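# Place the carton inside the taped area on the block

## Task

Set the carton on top of the raised block so that no part of it extends beyond the blue tape outline, with the face that was up at the start still up. It must stay there without the robot holding it. Finish by releasing it and moving the tool away.

## Robot and tools

Robot: two arms, left_arm and right_arm. Each ends in a suction cup, not fingers. The names are only labels and do not match sides of a camera image. The world frame is shared by both arms. Its origin is on the table surface midway between the arms, +x runs out over the table, +z is up, and left_arm sits toward +y. Positions are in metres and orientations are quaternions in wxyz order. At long reach the reported cup point position can be somewhat wrong.

Cup point: the centre of the cup rim when nothing touches it. The cup points along the cup point's own +z axis. From about 4 cm back from the rim, the tool body and camera widen to roughly 9 cm sideways, so leave room around the cup.

Command row (used by both execute_actions and move): exactly 14 numbers, each in [-1, 1], one row covering both arms. Order: left dx, dy, dz, rx, ry, rz, left suction, then right dx, dy, dz, rx, ry, rz, right suction. Fill both halves even if only one arm should move. dx to rz are an offset, not a pose. They are expressed in the cup point's own axes and measured from that cup point's pose in the latest result that reports it. If no result in this scene has reported it yet, or for a second or later call in the same reply, they are measured from where the arm is when the action begins. Scale: 1.0 equals 0.6 m for dx, dy, dz and 180 degrees for rotation. rx, ry, rz form a single rotation vector. Suction: a value above 0.01 switches vacuum on, 0.01 or less switches it off, and the setting persists. To leave one arm's vacuum unchanged, repeat its previous value, because sending 0 is itself a command to turn it off. Zeros for dx to rz do not hold an arm still. They drive it back to the base pose. To keep an arm where it is, send the offset back to its wanted pose in the first call of a reply and zeros in later calls of that reply.

execute_actions: takes actions, a list with no items or one item, and an optional pictures flag (true or false). An empty list only returns the current state. An action item is {"rows": [...], "steps": n}, with 1 to 15 rows and steps up to 15 (default 15). Each step lasts 1/30 s. Every row is an offset from the same base pose, not from the previous row, and the final row repeats if there are fewer rows than steps. A wait item is {"steps": n} with n up to 300. It is counted from the previous result, so your reply time uses part of it. A refused call sends nothing to the robot.

move: target is one 14-number row as above. speed is the top path speed in m/s, from 0.002 to 0.5 (default 0.25); turning is capped at twice that value in rad/s. Each cup point follows a straight line to its target, and both arms finish together. The move takes 0.5 to 10 s and stops short if it would need longer. Rotations take the shorter way round. Paths do not avoid obstacles or the other arm. The cup can lag, drift off the line, or exceed the speed, mostly with a nearly straight arm. Suction values are applied at the start. The result adds a move: line giving how the move ended (done, off_target, moving, held, fault) and each cup point's remaining distance. limits=paced means the command was clipped. limits=held means some steps were blocked, and the arm may then speed up sharply.

wait: seconds from 0 to 10. Nothing new is sent while it runs.

zoom_image: camera (cam_left_wrist or cam_right_wrist) and region [x0, y0, x1, y1] in pixels, with the top-left corner at (0, 0) and at most 504 by 504. It gives a closer view of that camera's latest image. Both cameras are 616x616 fisheye wrist cameras with calibration supplied, though it may be slightly off.

finished_scene: pass the current scene number. It cannot be undone, and it reports whether the goal was met. Call it only after the carton is resting correctly and the cup has been released and moved clear.

Motion limits: on every step the commanded pose is clipped to within 70 mm and 16 degrees of the measured pose. If position and orientation cannot both be reached, position is favoured. After an action ends, each arm continues only to its last clipped pose, so read the result and send the remainder. A "Hand target" line shows where each arm is now being driven. A "pose unreachable" line and HELD markers mean that a clearance check altered or blocked what you sent.

Gripping: the rim is 36 mm across. Turn suction on and press the rim onto a smooth, flat area of the carton, with no edges, seams or holes under it. suction_measured stays near 0 without a seal and reaches 0.83 or more when fully sealed. Lower values mean leakage. part_present switches to 1 at 0.50 and back to 0 below 0.45. Under vacuum the cup shortens, so the held object sits up to about 12 mm nearer the tool. Vacuum alone can lift a resting object. To release, lower the carton until it rests on the block, turn suction off, then retract; the cup may still touch the carton until it has moved 15 mm away. If the cup seals onto the table it pins the tool; switch suction off to free it.

Hazards: the arms are stiff. Commanding even a little past a firm contact, or striking quickly, can cause a fault. A joint reaching its load limit (waist and shoulder 299, elbow 140, the three wrist joints 39.6 N m) or an external force of 144 N stops that arm for 10 s and cancels the rest of the call. Keep the arms from colliding or pushing on each other. Do not drop the carton, let it slip, slam it down, or knock anything off the table. Loose objects may occasionally be nudged by outside pushes, so check the final placement. Results also give joint torques, a flange force estimate (which includes held weight and has some error), and a MOTOR HOT warning before an over-temperature stop.

Each tool is called after "Emit:" by a JSON object that holds its "api" and its "payload", one argument or row to a line.

## Session

Emit:
{"api": "execute_actions", "payload": {
  "actions": []
}}

Scene clock: 0.00 s of 5000.00 s.
left_arm: end_effector_position=(+0.7126, +0.5961, +0.3630) suction_measured=0.01 part_present=0 end_effector_quat_wxyz=(+0.001, -0.290, +0.957, -0.001) end_effector_velocity=(+0.000, +0.001, +0.000) end_effector_angular_velocity=(+0.000, -0.000, +0.001) | right_arm: end_effector_position=(+0.7203, -0.5521, +0.3627) suction_measured=0.00 part_present=0 end_effector_quat_wxyz=(+0.001, +0.249, +0.969, +0.001) end_effector_velocity=(-0.000, +0.000, +0.001) end_effector_angular_velocity=(-0.001, -0.002, +0.000)
Joint positions: left_arm=[-0.052  0.166  1.62  -0.002  1.353 -0.578] | right_arm=[-0.053  0.166  1.62   0.001  1.353  0.471]
Joint velocities: left_arm=[ 0.002  0.    -0.001  0.     0.     0.   ] | right_arm=[ 0.    -0.001 -0.    -0.    -0.     0.   ]
Joint torques (N m, as the joint torque sensors report them, + toward a larger angle): no reading
Flange force (N, the push that the arm receives, along the end effector's own x y z axes): no reading
Hand target (left_arm): +0.713, +0.596, +0.363; +0.001, -0.290, +0.957, -0.001
Hand target (right_arm): +0.720, -0.552, +0.363; +0.001, +0.249, +0.969, +0.001
camera_calibration (this result's frames):
cam_left_wrist: T_world_to_cam=[[0.592769, -0.804924, 0.0268747, 0.0532063], [-0.71791, -0.512978, 0.470595, 0.662713], [-0.365007, -0.298248, -0.88194, 0.842922], [0, 0, 0, 1]] pos_world=[0.751901, 0.634184, 0.430107]
cam_right_wrist: T_world_to_cam=[[-0.450691, -0.890393, -0.0638581, -0.132272], [-0.822453, 0.38636, 0.417488, 0.678265], [-0.347056, 0.240678, -0.906436, 0.792888], [0, 0, 0, 1]] pos_world=[0.773404, -0.57066, 0.427088]

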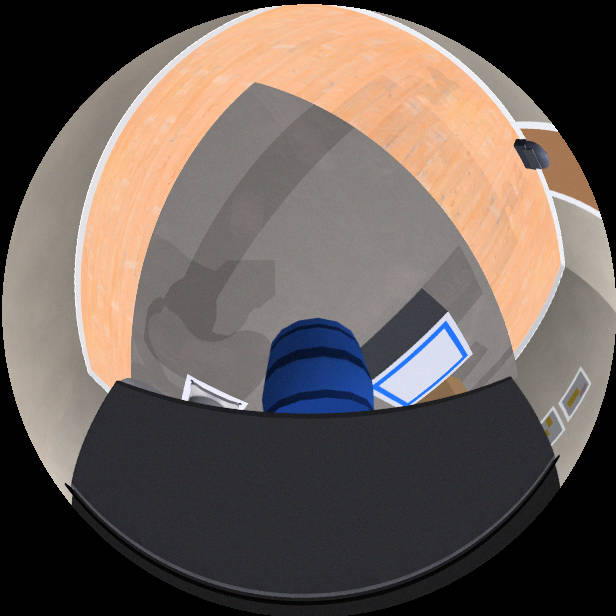

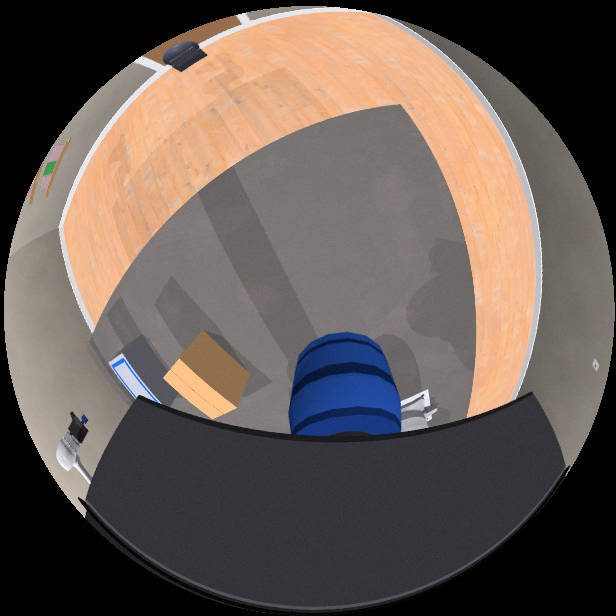

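Emit:
{"api": "move", "payload": {
  "target": [0,0,0,0,0,0.6,0,0.83,0.917,-0.15,0,0,-0.16,0],
  "speed": 0.4
}}

Emit:
{"api": "zoom_image", "payload": {
  "camera": "cam_right_wrist",
  "region": [200, 80, 540, 330]
}}

Emit:
{"api": "move", "payload": {
  "target": [0,0,0,0,0,0,0,0.06,-0.55,0.1,0,0,0,0],
  "speed": 0.4
}}

Emit:
{"api": "zoom_image", "payload": {
  "camera": "cam_right_wrist",
  "region": [90, 80, 430, 330]
}}

Scene clock: 9.80 s of 5000.00 s.
left_arm: end_effector_position=(+0.7125, +0.5960, +0.3631) suction_measured=0.01 part_present=0 end_effector_quat_wxyz=(+0.002, +0.604, +0.797, +0.000) end_effector_velocity=(+0.000, -0.001, +0.001) end_effector_angular_velocity=(-0.000, -0.001, -0.003) | right_arm: end_effector_position=(+0.5477, +0.1696, +0.4529) suction_measured=0.00 part_present=0 end_effector_quat_wxyz=(+0.000, -0.000, +1.000, +0.001) end_effector_velocity=(-0.000, +0.001, -0.001) end_effector_angular_velocity=(-0.002, +0.001, -0.000)
Joint positions: left_arm=[-0.052  0.166  1.62  -0.002  1.353  1.307] | right_arm=[0.933 0.541 0.938 0.001 1.66  0.956]
Joint velocities: left_arm=[-0.001 -0.001 -0.    -0.     0.     0.002] | right_arm=[ 0.001  0.003 -0.002 -0.     0.001  0.001]
Joint torques (N m, as the joint torque sensors report them, + toward a larger angle): left_arm=[  1.09 -55.17 -38.96   4.2    0.19  -0.06] | right_arm=[  0.65 -92.64 -43.98   4.4   -0.03   0.35]
Flange force (N, the push that the arm receives, along the end effector's own x y z axes): left_arm=[-1.7 -1.4 -0.8] | right_arm=[5.6 -10.6 8.3]
Hand target (left_arm): +0.713, +0.596, +0.363; +0.002, +0.604, +0.797, +0.000
Hand target (right_arm): +0.548, +0.170, +0.453; +0.000, -0.000, +1.000, +0.001
Off the commanded pose (left_arm): 0.000 m, 0 deg.
Off the commanded pose (right_arm): 0.001 m, 0 deg.
After step 90, 3.90 s passed at rest.
move: done
camera_calibration (this result's frames):
cam_left_wrist: T_world_to_cam=[[-0.948836, -0.315037, 0.021509, 0.861584], [-0.268546, 0.840893, 0.469875, -0.464286], [-0.166115, 0.440058, -0.882471, 0.261394], [0, 0, 0, 1]] pos_world=[0.736241, 0.546817, 0.430297]
cam_right_wrist: T_world_to_cam=[[0.0342471, -0.997327, -0.0645422, 0.191152], [-0.906293, -0.0582123, 0.418622, 0.340558], [-0.42126, 0.0441576, -0.905864, 0.714816], [0, 0, 0, 1]] pos_world=[0.603223, 0.178901, 0.517299]

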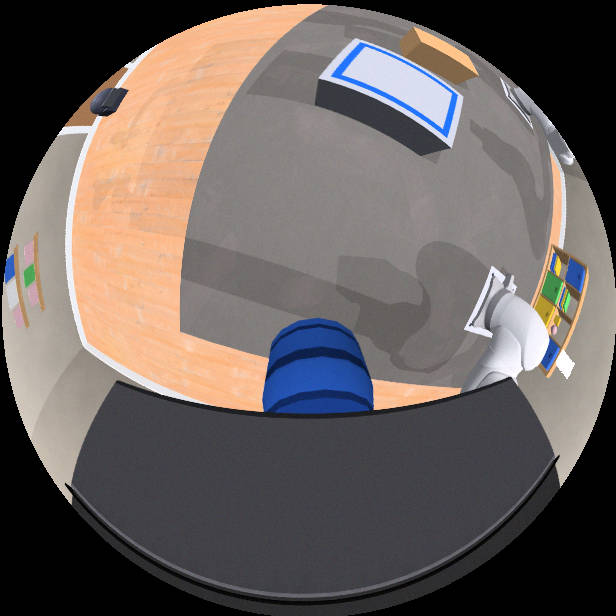

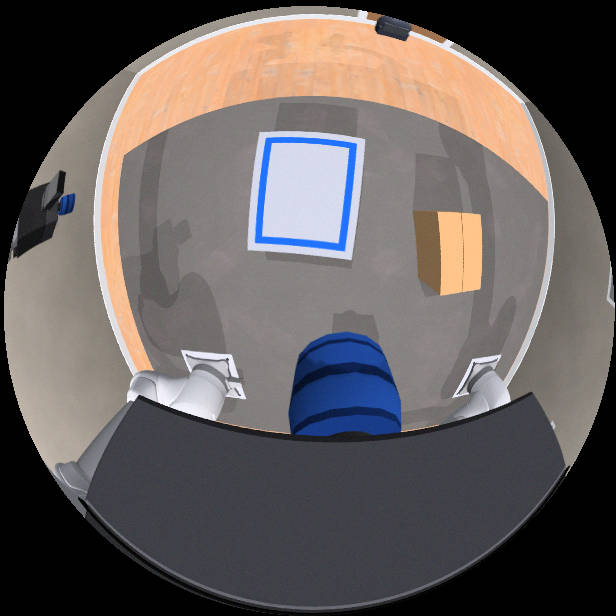

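Region (200, 80, 540, 330) of cam_right_wrist's 616x616 image, scaled by 1.482, with more detail than that image has; it fills the top 371 rows of this view, and the rest is white.

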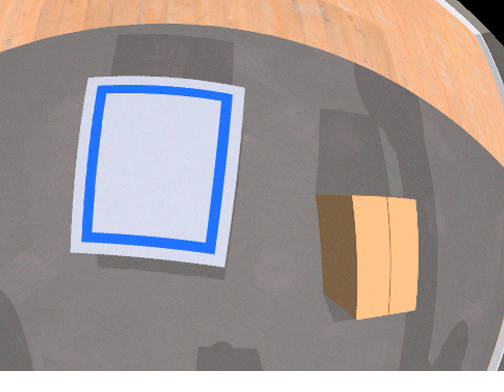

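Scene clock: 11.20 s of 5000.00 s.
left_arm: end_effector_position=(+0.7125, +0.5960, +0.3631) suction_measured=0.01 part_present=0 end_effector_quat_wxyz=(+0.002, +0.604, +0.797, +0.000) end_effector_velocity=(+0.001, -0.000, +0.000) end_effector_angular_velocity=(+0.000, -0.001, -0.000) | right_arm: end_effector_position=(+0.5122, -0.1602, +0.3926) suction_measured=0.00 part_present=0 end_effector_quat_wxyz=(+0.001, +0.000, +1.000, +0.001) end_effector_velocity=(+0.000, -0.002, -0.001) end_effector_angular_velocity=(-0.000, +0.001, -0.002)
Joint positions: left_arm=[-0.052  0.166  1.62  -0.002  1.353  1.307] | right_arm=[0.663 0.078 1.666 0.001 1.395 0.685]
Joint velocities: left_arm=[-0.     0.001 -0.001  0.    -0.     0.   ] | right_arm=[-0.002 -0.001  0.003  0.    -0.001 -0.001]
Joint torques (N m, as the joint torque sensors report them, + toward a larger angle): left_arm=[  0.65 -54.17 -40.34   4.04  -0.02   0.13] | right_arm=[ -3.09 -48.22 -41.96   4.37   0.5    0.29]
Flange force (N, the push that the arm receives, along the end effector's own x y z axes): left_arm=[-0.1 -5.4 0.0] | right_arm=[4.8 1.6 4.5]
Hand target (left_arm): +0.713, +0.596, +0.363; +0.002, +0.604, +0.797, +0.000
Hand target (right_arm): +0.512, -0.160, +0.393; +0.001, +0.000, +1.000, +0.001
Off the commanded pose (left_arm): 0.000 m, 0 deg.
Off the commanded pose (right_arm): 0.001 m, 0 deg.
move: done
camera_calibration (this result's frames):
cam_left_wrist: T_world_to_cam=[[-0.948843, -0.315013, 0.021513, 0.861578], [-0.268524, 0.840903, 0.46987, -0.464318], [-0.166106, 0.440056, -0.882473, 0.261391], [0, 0, 0, 1]] pos_world=[0.736241, 0.546828, 0.430305]
cam_right_wrist: T_world_to_cam=[[0.033991, -0.997356, -0.0642303, -0.140456], [-0.906633, -0.0578147, 0.41794, 0.314971], [-0.420549, 0.0440271, -0.906201, 0.659519], [0, 0, 0, 1]] pos_world=[0.567697, -0.150911, 0.456996]

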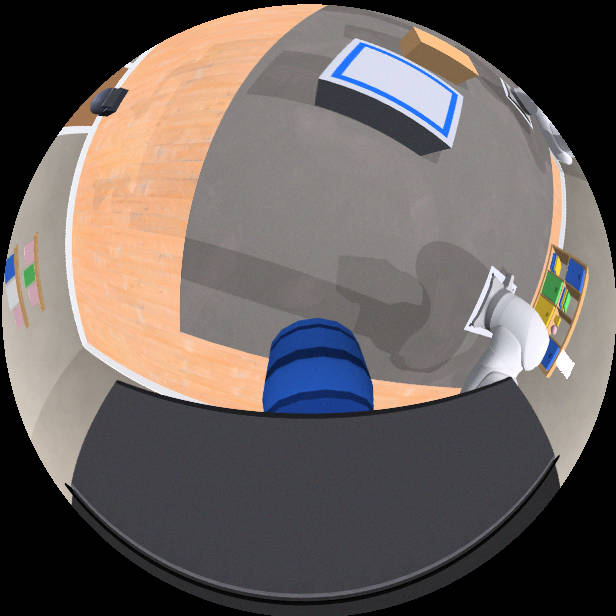

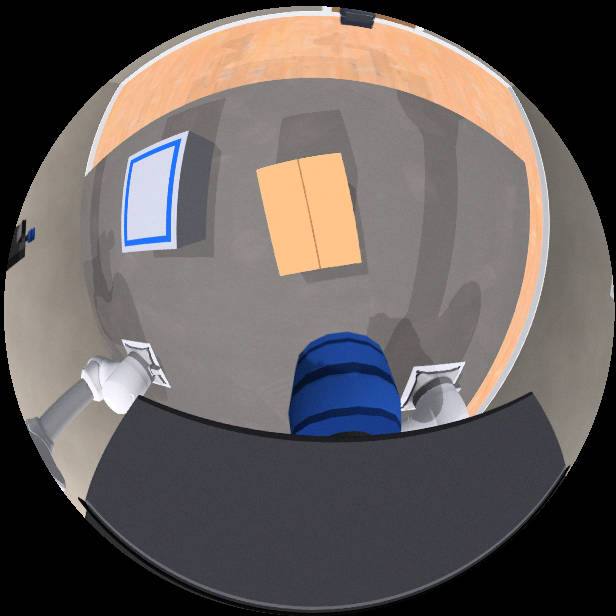

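Region (90, 80, 430, 330) of cam_right_wrist's 616x616 image, scaled by 1.482, with more detail than that image has; it fills the top 371 rows of this view, and the rest is white.

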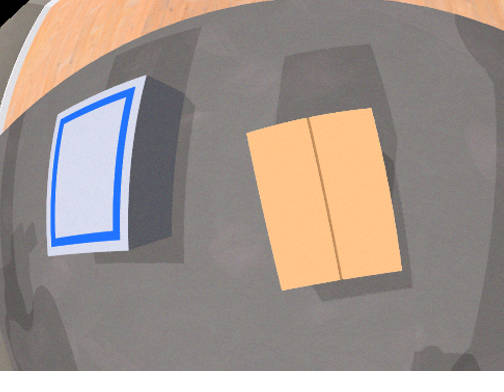

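Emit:
{"api": "move", "payload": {
  "target": [0,0,0,0,0,0,0,-0.122,0.006,0.385,0,0,0,0],
  "speed": 0.3
}}

Emit:
{"api": "move", "payload": {
  "target": [0,0,0,0,0,0,0,0,0,0.052,0,0,0,1],
  "speed": 0.03
}}

Scene clock: 29.57 s of 5000.00 s.
left_arm: end_effector_position=(+0.7125, +0.5960, +0.3631) suction_measured=0.01 part_present=0 end_effector_quat_wxyz=(+0.002, +0.604, +0.797, +0.000) end_effector_velocity=(+0.000, -0.001, -0.000) end_effector_angular_velocity=(-0.000, -0.000, -0.003) | right_arm: end_effector_position=(+0.5856, -0.1565, +0.1616) suction_measured=0.00 part_present=0 end_effector_quat_wxyz=(+0.001, +0.000, +1.000, +0.001) end_effector_velocity=(-0.001, +0.001, -0.001) end_effector_angular_velocity=(+0.002, +0.001, +0.000)
Joint positions: left_arm=[-0.052  0.166  1.62  -0.002  1.353  1.307] | right_arm=[0.597 0.304 1.834 0.001 1.001 0.619]
Joint velocities: left_arm=[-0.002  0.    -0.    -0.    -0.001  0.001] | right_arm=[ 0.001 -0.     0.001  0.003 -0.001 -0.001]
Joint torques (N m, as the joint torque sensors report them, + toward a larger angle): left_arm=[ -2.01 -53.73 -39.25   4.1    0.59  -0.33] | right_arm=[ -0.93 -63.03 -34.8    4.2    0.69   0.34]
Flange force (N, the push that the arm receives, along the end effector's own x y z axes): left_arm=[3.7 -2.5 0.0] | right_arm=[4.3 -2.0 -0.2]
Hand target (left_arm): +0.713, +0.596, +0.363; +0.002, +0.604, +0.797, +0.000
Hand target (right_arm): +0.586, -0.156, +0.162; +0.001, +0.000, +1.000, +0.001
Off the commanded pose (left_arm): 0.000 m, 0 deg.
Off the commanded pose (right_arm): 0.000 m, 0 deg.
After step 90, 14.07 s passed at rest.
move: done
camera_calibration (this result's frames):
cam_left_wrist: T_world_to_cam=[[-0.948829, -0.315058, 0.0215111, 0.861594], [-0.268564, 0.84089, 0.469869, -0.464279], [-0.166124, 0.440048, -0.882474, 0.261402], [0, 0, 0, 1]] pos_world=[0.736242, 0.546829, 0.430297]
cam_right_wrist: T_world_to_cam=[[0.0336428, -0.997399, -0.0637515, -0.153936], [-0.906739, -0.0572886, 0.417783, 0.478488], [-0.420348, 0.0437506, -0.906307, 0.480753], [0, 0, 0, 1]] pos_world=[0.641127, -0.147157, 0.225992]

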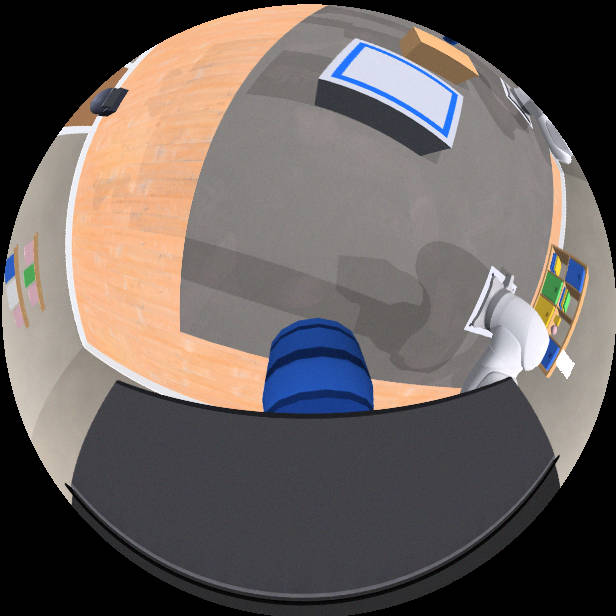

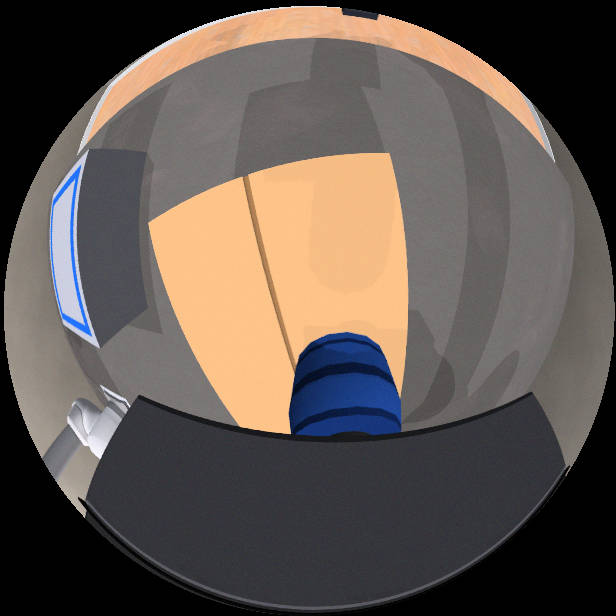

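Scene clock: 30.87 s of 5000.00 s.
left_arm: end_effector_position=(+0.7125, +0.5960, +0.3631) suction_measured=0.01 part_present=0 end_effector_quat_wxyz=(+0.002, +0.604, +0.797, +0.000) end_effector_velocity=(-0.000, +0.000, -0.001) end_effector_angular_velocity=(-0.000, +0.002, +0.001) | right_arm: end_effector_position=(+0.5857, -0.1565, +0.1304) suction_measured=0.74 part_present=1 end_effector_quat_wxyz=(+0.001, +0.000, +1.000, +0.001) end_effector_velocity=(-0.001, -0.000, -0.004) end_effector_angular_velocity=(-0.002, +0.003, +0.002)
Joint positions: left_arm=[-0.052  0.166  1.62  -0.002  1.353  1.307] | right_arm=[0.597 0.334 1.859 0.001 0.946 0.619]
Joint velocities: left_arm=[ 0.     0.001  0.001 -0.     0.    -0.   ] | right_arm=[ 0.001  0.003  0.003  0.    -0.002 -0.001]
Joint torques (N m, as the joint torque sensors report them, + toward a larger angle): left_arm=[  1.15 -53.61 -39.56   4.34   0.21   0.17] | right_arm=[  1.52 -63.75 -39.34   3.99   0.38   0.3 ]
Flange force (N, the push that the arm receives, along the end effector's own x y z axes): left_arm=[-1.5 -4.3 0.3] | right_arm=[10.5 -11.5 5.9]
Hand target (left_arm): +0.713, +0.596, +0.363; +0.002, +0.604, +0.797, +0.000
Hand target (right_arm): +0.586, -0.156, +0.130; +0.001, +0.000, +1.000, +0.001
Off the commanded pose (left_arm): 0.000 m, 0 deg.
Off the commanded pose (right_arm): 0.000 m, 0 deg.
move: done
camera_calibration (this result's frames):
cam_left_wrist: T_world_to_cam=[[-0.948829, -0.315058, 0.0215113, 0.861594], [-0.268564, 0.84089, 0.469869, -0.464279], [-0.166124, 0.440048, -0.882474, 0.261403], [0, 0, 0, 1]] pos_world=[0.736242, 0.546829, 0.430297]
cam_right_wrist: T_world_to_cam=[[0.0335673, -0.997404, -0.0637137, -0.155896], [-0.906763, -0.0572021, 0.417743, 0.491595], [-0.420303, 0.0437507, -0.906328, 0.452526], [0, 0, 0, 1]] pos_world=[0.641191, -0.147169, 0.194844]

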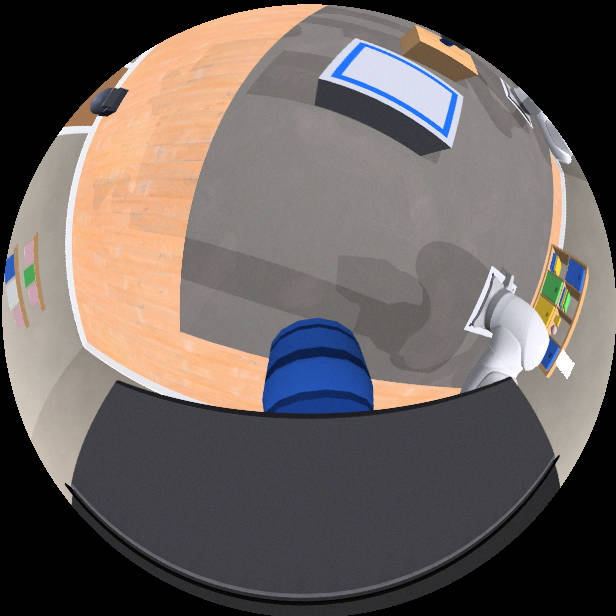

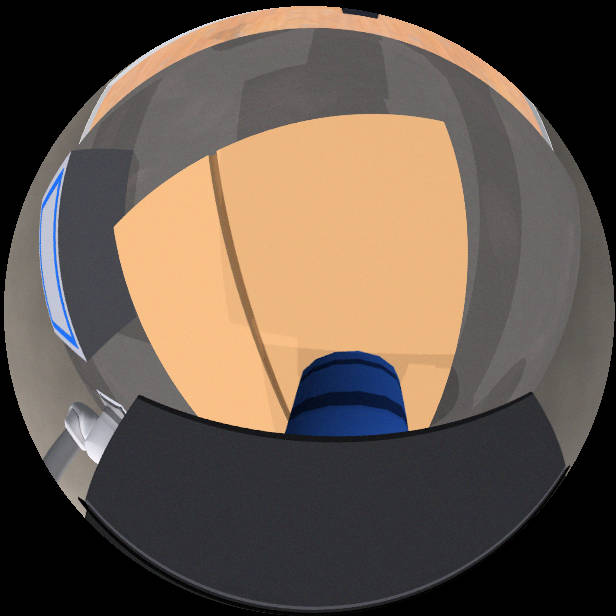

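Emit:
{"api": "move", "payload": {
  "target": [0,0,0,0,0,0,0,0,0,-0.28,0,0,0,1],
  "speed": 0.15
}}

Emit:
{"api": "move", "payload": {
  "target": [0,0,0,0,0,0,0,-0.129,0.588,0,0,0,0.094,1],
  "speed": 0.2
}}

Emit:
{"api": "move", "payload": {
  "target": [0,0,0,0,0,0,0,0,0,0.068,0,0,0,1],
  "speed": 0.03
}}

Emit:
{"api": "zoom_image", "payload": {
  "camera": "cam_left_wrist",
  "region": [300, 0, 500, 170]
}}

Scene clock: 37.47 s of 5000.00 s.
left_arm: end_effector_position=(+0.7125, +0.5960, +0.3631) suction_measured=0.01 part_present=0 end_effector_quat_wxyz=(+0.002, +0.604, +0.797, +0.000) end_effector_velocity=(-0.001, -0.000, +0.001) end_effector_angular_velocity=(-0.000, +0.000, -0.001) | right_arm: end_effector_position=(+0.5854, -0.1566, +0.2984) suction_measured=0.90 part_present=1 end_effector_quat_wxyz=(+0.001, +0.000, +1.000, +0.001) end_effector_velocity=(-0.001, -0.000, +0.001) end_effector_angular_velocity=(-0.000, +0.000, +0.000)
Joint positions: left_arm=[-0.052  0.166  1.62  -0.002  1.353  1.307] | right_arm=[0.597 0.207 1.69  0.001 1.243 0.619]
Joint velocities: left_arm=[-0.    -0.002  0.001 -0.     0.001  0.   ] | right_arm=[-0.    -0.001  0.     0.     0.001 -0.   ]
Joint torques (N m, as the joint torque sensors report them, + toward a larger angle): left_arm=[ -0.77 -54.85 -39.24   4.23  -0.2   -0.01] | right_arm=[  0.98 -64.51 -47.66   4.74   0.58   0.41]
Flange force (N, the push that the arm receives, along the end effector's own x y z axes): left_arm=[2.2 -2.4 -1.7] | right_arm=[6.9 -8.1 15.3]
Hand target (left_arm): +0.713, +0.596, +0.363; +0.002, +0.604, +0.797, +0.000
Hand target (right_arm): +0.585, -0.157, +0.298; +0.001, +0.000, +1.000, +0.001
Off the commanded pose (left_arm): 0.000 m, 0 deg.
Off the commanded pose (right_arm): 0.000 m, 0 deg.
After step 90, 2.07 s passed at rest.
move: done
camera_calibration (this result's frames):
cam_left_wrist: T_world_to_cam=[[-0.948829, -0.315057, 0.0215111, 0.861594], [-0.268564, 0.84089, 0.469869, -0.464279], [-0.166124, 0.440048, -0.882474, 0.261402], [0, 0, 0, 1]] pos_world=[0.736242, 0.546829, 0.430297]
cam_right_wrist: T_world_to_cam=[[0.0338849, -0.997383, -0.0638629, -0.145386], [-0.90668, -0.05756, 0.417874, 0.421048], [-0.420456, 0.0437436, -0.906258, 0.60472], [0, 0, 0, 1]] pos_world=[0.64094, -0.147223, 0.362802]

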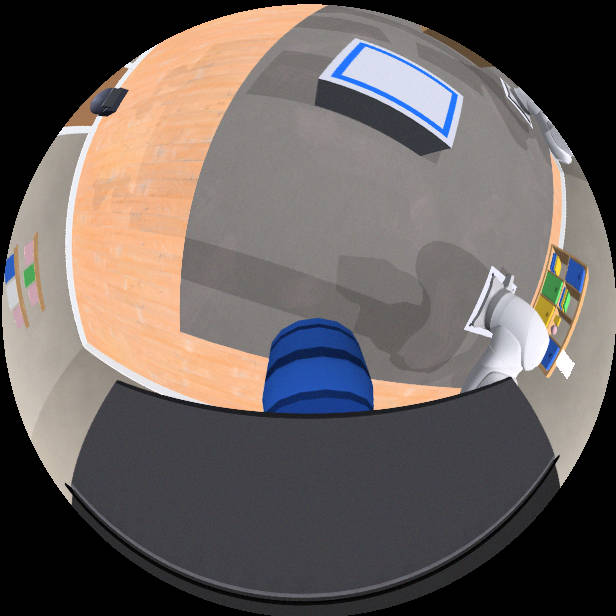

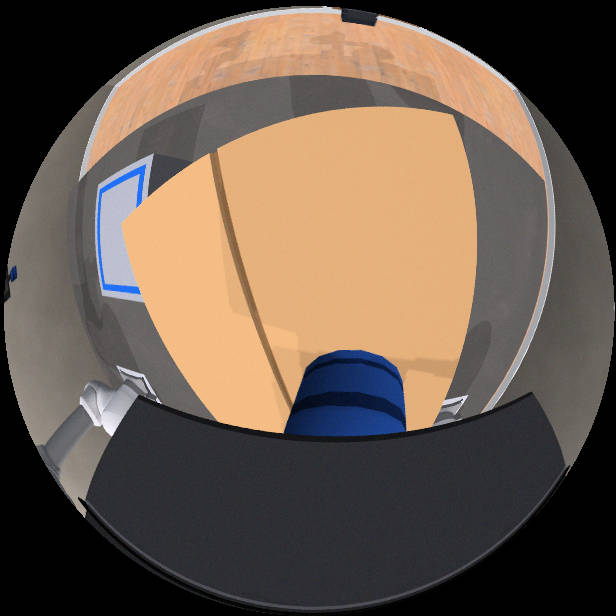

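Scene clock: 39.73 s of 5000.00 s.
left_arm: end_effector_position=(+0.7125, +0.5960, +0.3631) suction_measured=0.01 part_present=0 end_effector_quat_wxyz=(+0.002, +0.604, +0.797, +0.000) end_effector_velocity=(+0.000, +0.000, +0.001) end_effector_angular_velocity=(-0.000, -0.002, +0.001) | right_arm: end_effector_position=(+0.6622, +0.1962, +0.2987) suction_measured=0.91 part_present=1 end_effector_quat_wxyz=(+0.000, +0.147, +0.989, +0.001) end_effector_velocity=(-0.000, +0.000, -0.001) end_effector_angular_velocity=(-0.003, +0.002, -0.000)
Joint positions: left_arm=[-0.052  0.166  1.62  -0.002  1.353  1.307] | right_arm=[0.852 0.716 0.926 0.001 1.497 1.17 ]
Joint velocities: left_arm=[ 0.    -0.    -0.001 -0.    -0.    -0.001] | right_arm=[ 0.     0.003 -0.002 -0.     0.003  0.001]
Joint torques (N m, as the joint torque sensors report them, + toward a larger angle): left_arm=[  0.46 -52.21 -39.13   4.01  -0.13   0.28] | right_arm=[  -2.51 -120.    -49.21    4.41    0.97    0.54]
Flange force (N, the push that the arm receives, along the end effector's own x y z axes): left_arm=[0.0 -5.8 -2.2] | right_arm=[4.5 -5.8 17.4]
Hand target (left_arm): +0.713, +0.596, +0.363; +0.002, +0.604, +0.797, +0.000
Hand target (right_arm): +0.662, +0.196, +0.299; +0.000, +0.147, +0.989, +0.001
Off the commanded pose (left_arm): 0.000 m, 0 deg.
Off the commanded pose (right_arm): 0.001 m, 0 deg.
move: done
camera_calibration (this result's frames):
cam_left_wrist: T_world_to_cam=[[-0.948829, -0.315057, 0.0215111, 0.861594], [-0.268564, 0.84089, 0.469869, -0.464279], [-0.166124, 0.440048, -0.882474, 0.261402], [0, 0, 0, 1]] pos_world=[0.736242, 0.546829, 0.430297]
cam_right_wrist: T_world_to_cam=[[-0.257622, -0.964103, -0.0643139, 0.390544], [-0.883682, 0.208165, 0.419253, 0.443082], [-0.390815, 0.164842, -0.905589, 0.578242], [0, 0, 0, 1]] pos_world=[0.718143, 0.188972, 0.363003]

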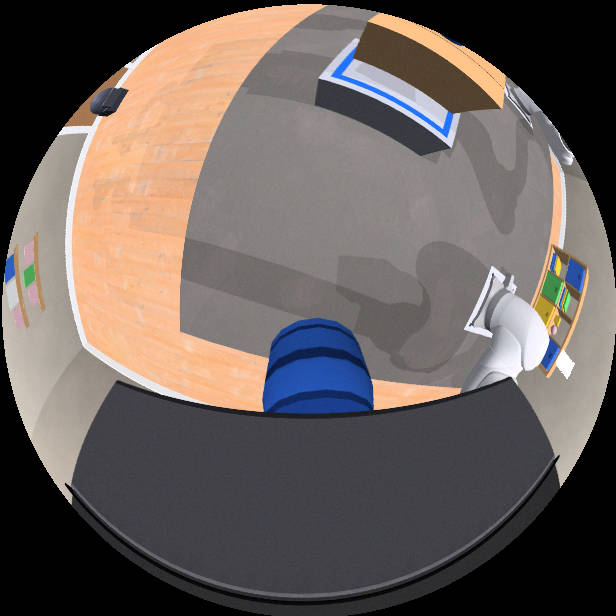

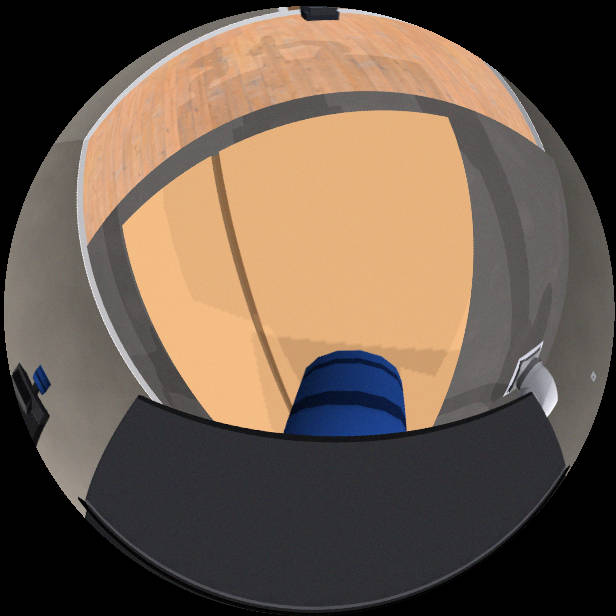

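Scene clock: 41.37 s of 5000.00 s.
left_arm: end_effector_position=(+0.7125, +0.5960, +0.3631) suction_measured=0.01 part_present=0 end_effector_quat_wxyz=(+0.002, +0.604, +0.797, +0.000) end_effector_velocity=(-0.000, -0.000, +0.001) end_effector_angular_velocity=(-0.000, -0.001, -0.002) | right_arm: end_effector_position=(+0.6623, +0.1963, +0.2580) suction_measured=0.90 part_present=1 end_effector_quat_wxyz=(+0.000, +0.147, +0.989, +0.001) end_effector_velocity=(+0.001, -0.000, +0.001) end_effector_angular_velocity=(+0.002, -0.001, -0.001)
Joint positions: left_arm=[-0.052  0.166  1.62  -0.002  1.353  1.307] | right_arm=[0.852 0.724 0.984 0.001 1.43  1.17 ]
Joint velocities: left_arm=[-0.    -0.001 -0.001 -0.     0.001  0.002] | right_arm=[-0.001 -0.    -0.    -0.    -0.001 -0.   ]
Joint torques (N m, as the joint torque sensors report them, + toward a larger angle): left_arm=[  1.88 -53.47 -40.2    3.93   0.    -0.01] | right_arm=[  -0.06 -118.34  -49.93    4.56   -0.07    0.45]
Flange force (N, the push that the arm receives, along the end effector's own x y z axes): left_arm=[-2.0 -6.7 -0.1] | right_arm=[4.4 -12.5 15.2]
Hand target (left_arm): +0.713, +0.596, +0.363; +0.002, +0.604, +0.797, +0.000
Hand target (right_arm): +0.662, +0.196, +0.258; +0.000, +0.147, +0.989, +0.001
Off the commanded pose (left_arm): 0.000 m, 0 deg.
Off the commanded pose (right_arm): 0.000 m, 0 deg.
move: done
camera_calibration (this result's frames):
cam_left_wrist: T_world_to_cam=[[-0.948829, -0.315057, 0.0215112, 0.861594], [-0.268564, 0.84089, 0.469869, -0.464279], [-0.166124, 0.440048, -0.882474, 0.261402], [0, 0, 0, 1]] pos_world=[0.736242, 0.546829, 0.430297]
cam_right_wrist: T_world_to_cam=[[-0.25771, -0.964079, -0.064323, 0.388032], [-0.883675, 0.208246, 0.419228, 0.460165], [-0.390774, 0.16488, -0.905599, 0.541342], [0, 0, 0, 1]] pos_world=[0.718178, 0.18901, 0.322284]

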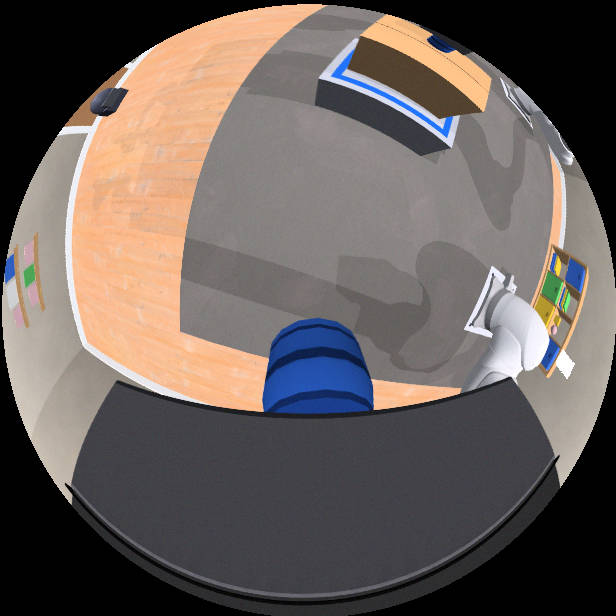

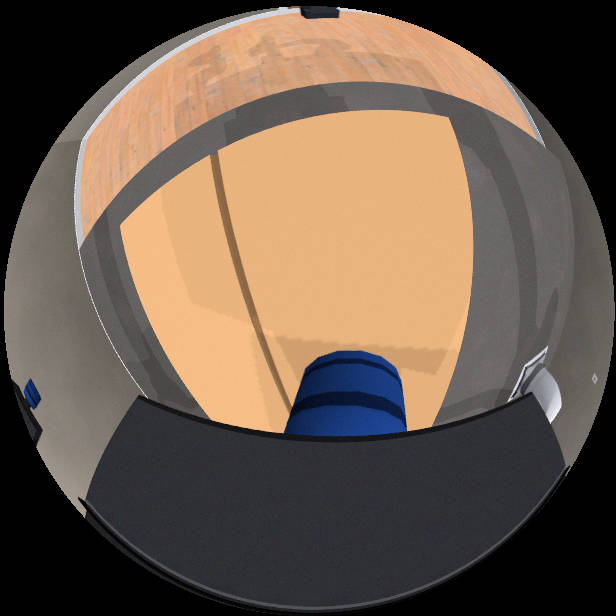

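Region (300, 0, 500, 170) of cam_left_wrist's 616x616 image, scaled by 2.520, with more detail than that image has; it fills the top 428 rows of this view, and the rest is white.

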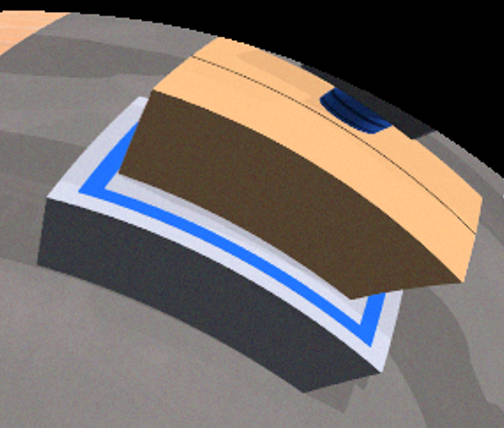

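Emit:
{"api": "move", "payload": {
  "target": [0,0,0,0,0,0,0,0.008,0.0045,0.012,0,0,0,1],
  "speed": 0.01
}}

Emit:
{"api": "zoom_image", "payload": {
  "camera": "cam_left_wrist",
  "region": [300, 0, 500, 170]
}}

Scene clock: 48.40 s of 5000.00 s.
left_arm: end_effector_position=(+0.7125, +0.5960, +0.3631) suction_measured=0.01 part_present=0 end_effector_quat_wxyz=(+0.002, +0.604, +0.797, +0.000) end_effector_velocity=(-0.000, +0.000, -0.000) end_effector_angular_velocity=(+0.000, +0.001, +0.000) | right_arm: end_effector_position=(+0.6585, +0.2002, +0.2508) suction_measured=0.90 part_present=1 end_effector_quat_wxyz=(+0.000, +0.147, +0.989, +0.001) end_effector_velocity=(-0.000, +0.000, -0.001) end_effector_angular_velocity=(+0.000, +0.000, -0.000)
Joint positions: left_arm=[-0.052  0.166  1.62  -0.002  1.353  1.307] | right_arm=[0.858 0.728 0.991 0.001 1.42  1.176]
Joint velocities: left_arm=[ 0.    -0.     0.001  0.     0.    -0.   ] | right_arm=[ 0.001  0.     0.001  0.    -0.002  0.001]
Joint torques (N m, as the joint torque sensors report them, + toward a larger angle): left_arm=[ -1.24 -54.   -38.99   4.11  -0.04  -0.21] | right_arm=[  -2.05 -116.8   -48.16    4.68    0.01    0.73]
Flange force (N, the push that the arm receives, along the end effector's own x y z axes): left_arm=[2.9 -2.0 -1.4] | right_arm=[5.1 -9.1 13.5]
Hand target (left_arm): +0.713, +0.596, +0.363; +0.002, +0.604, +0.797, +0.000
Hand target (right_arm): +0.658, +0.200, +0.251; +0.000, +0.147, +0.989, +0.001
Off the commanded pose (left_arm): 0.000 m, 0 deg.
Off the commanded pose (right_arm): 0.000 m, 0 deg.
After step 90, 2.90 s passed at rest.
move: done
camera_calibration (this result's frames):
cam_left_wrist: T_world_to_cam=[[-0.948829, -0.315058, 0.0215112, 0.861594], [-0.268564, 0.84089, 0.469869, -0.464279], [-0.166124, 0.440048, -0.882474, 0.261403], [0, 0, 0, 1]] pos_world=[0.736242, 0.546829, 0.430297]
cam_right_wrist: T_world_to_cam=[[-0.257727, -0.964074, -0.0643356, 0.390432], [-0.88367, 0.208255, 0.419235, 0.458986], [-0.390775, 0.164899, -0.905595, 0.532721], [0, 0, 0, 1]] pos_world=[0.71439, 0.192974, 0.315125]

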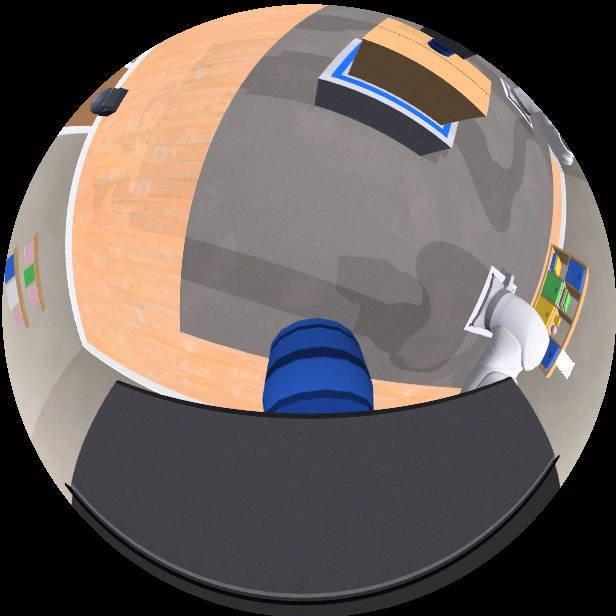

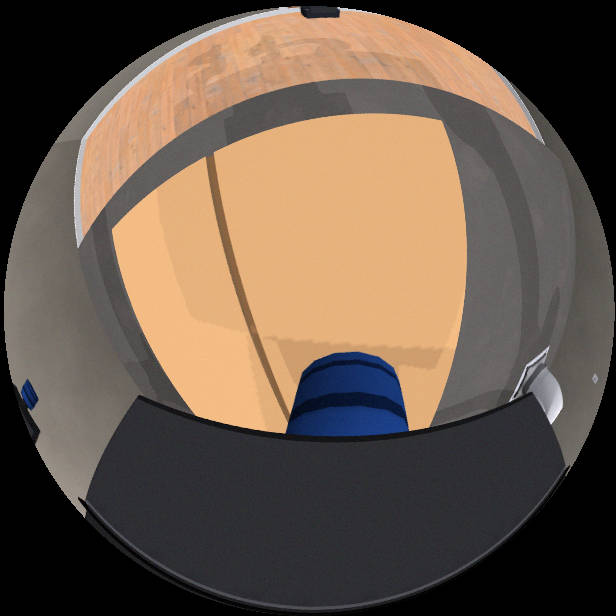

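Region (300, 0, 500, 170) of cam_left_wrist's 616x616 image, scaled by 2.520, with more detail than that image has; it fills the top 428 rows of this view, and the rest is white.

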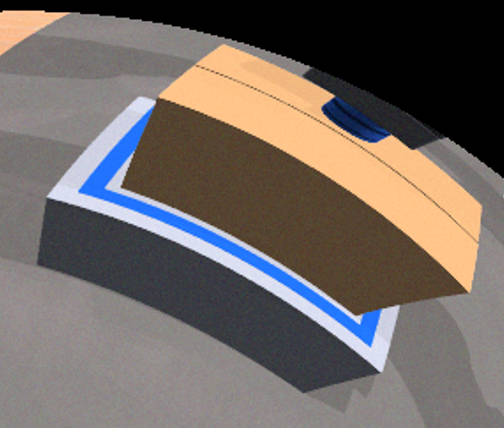

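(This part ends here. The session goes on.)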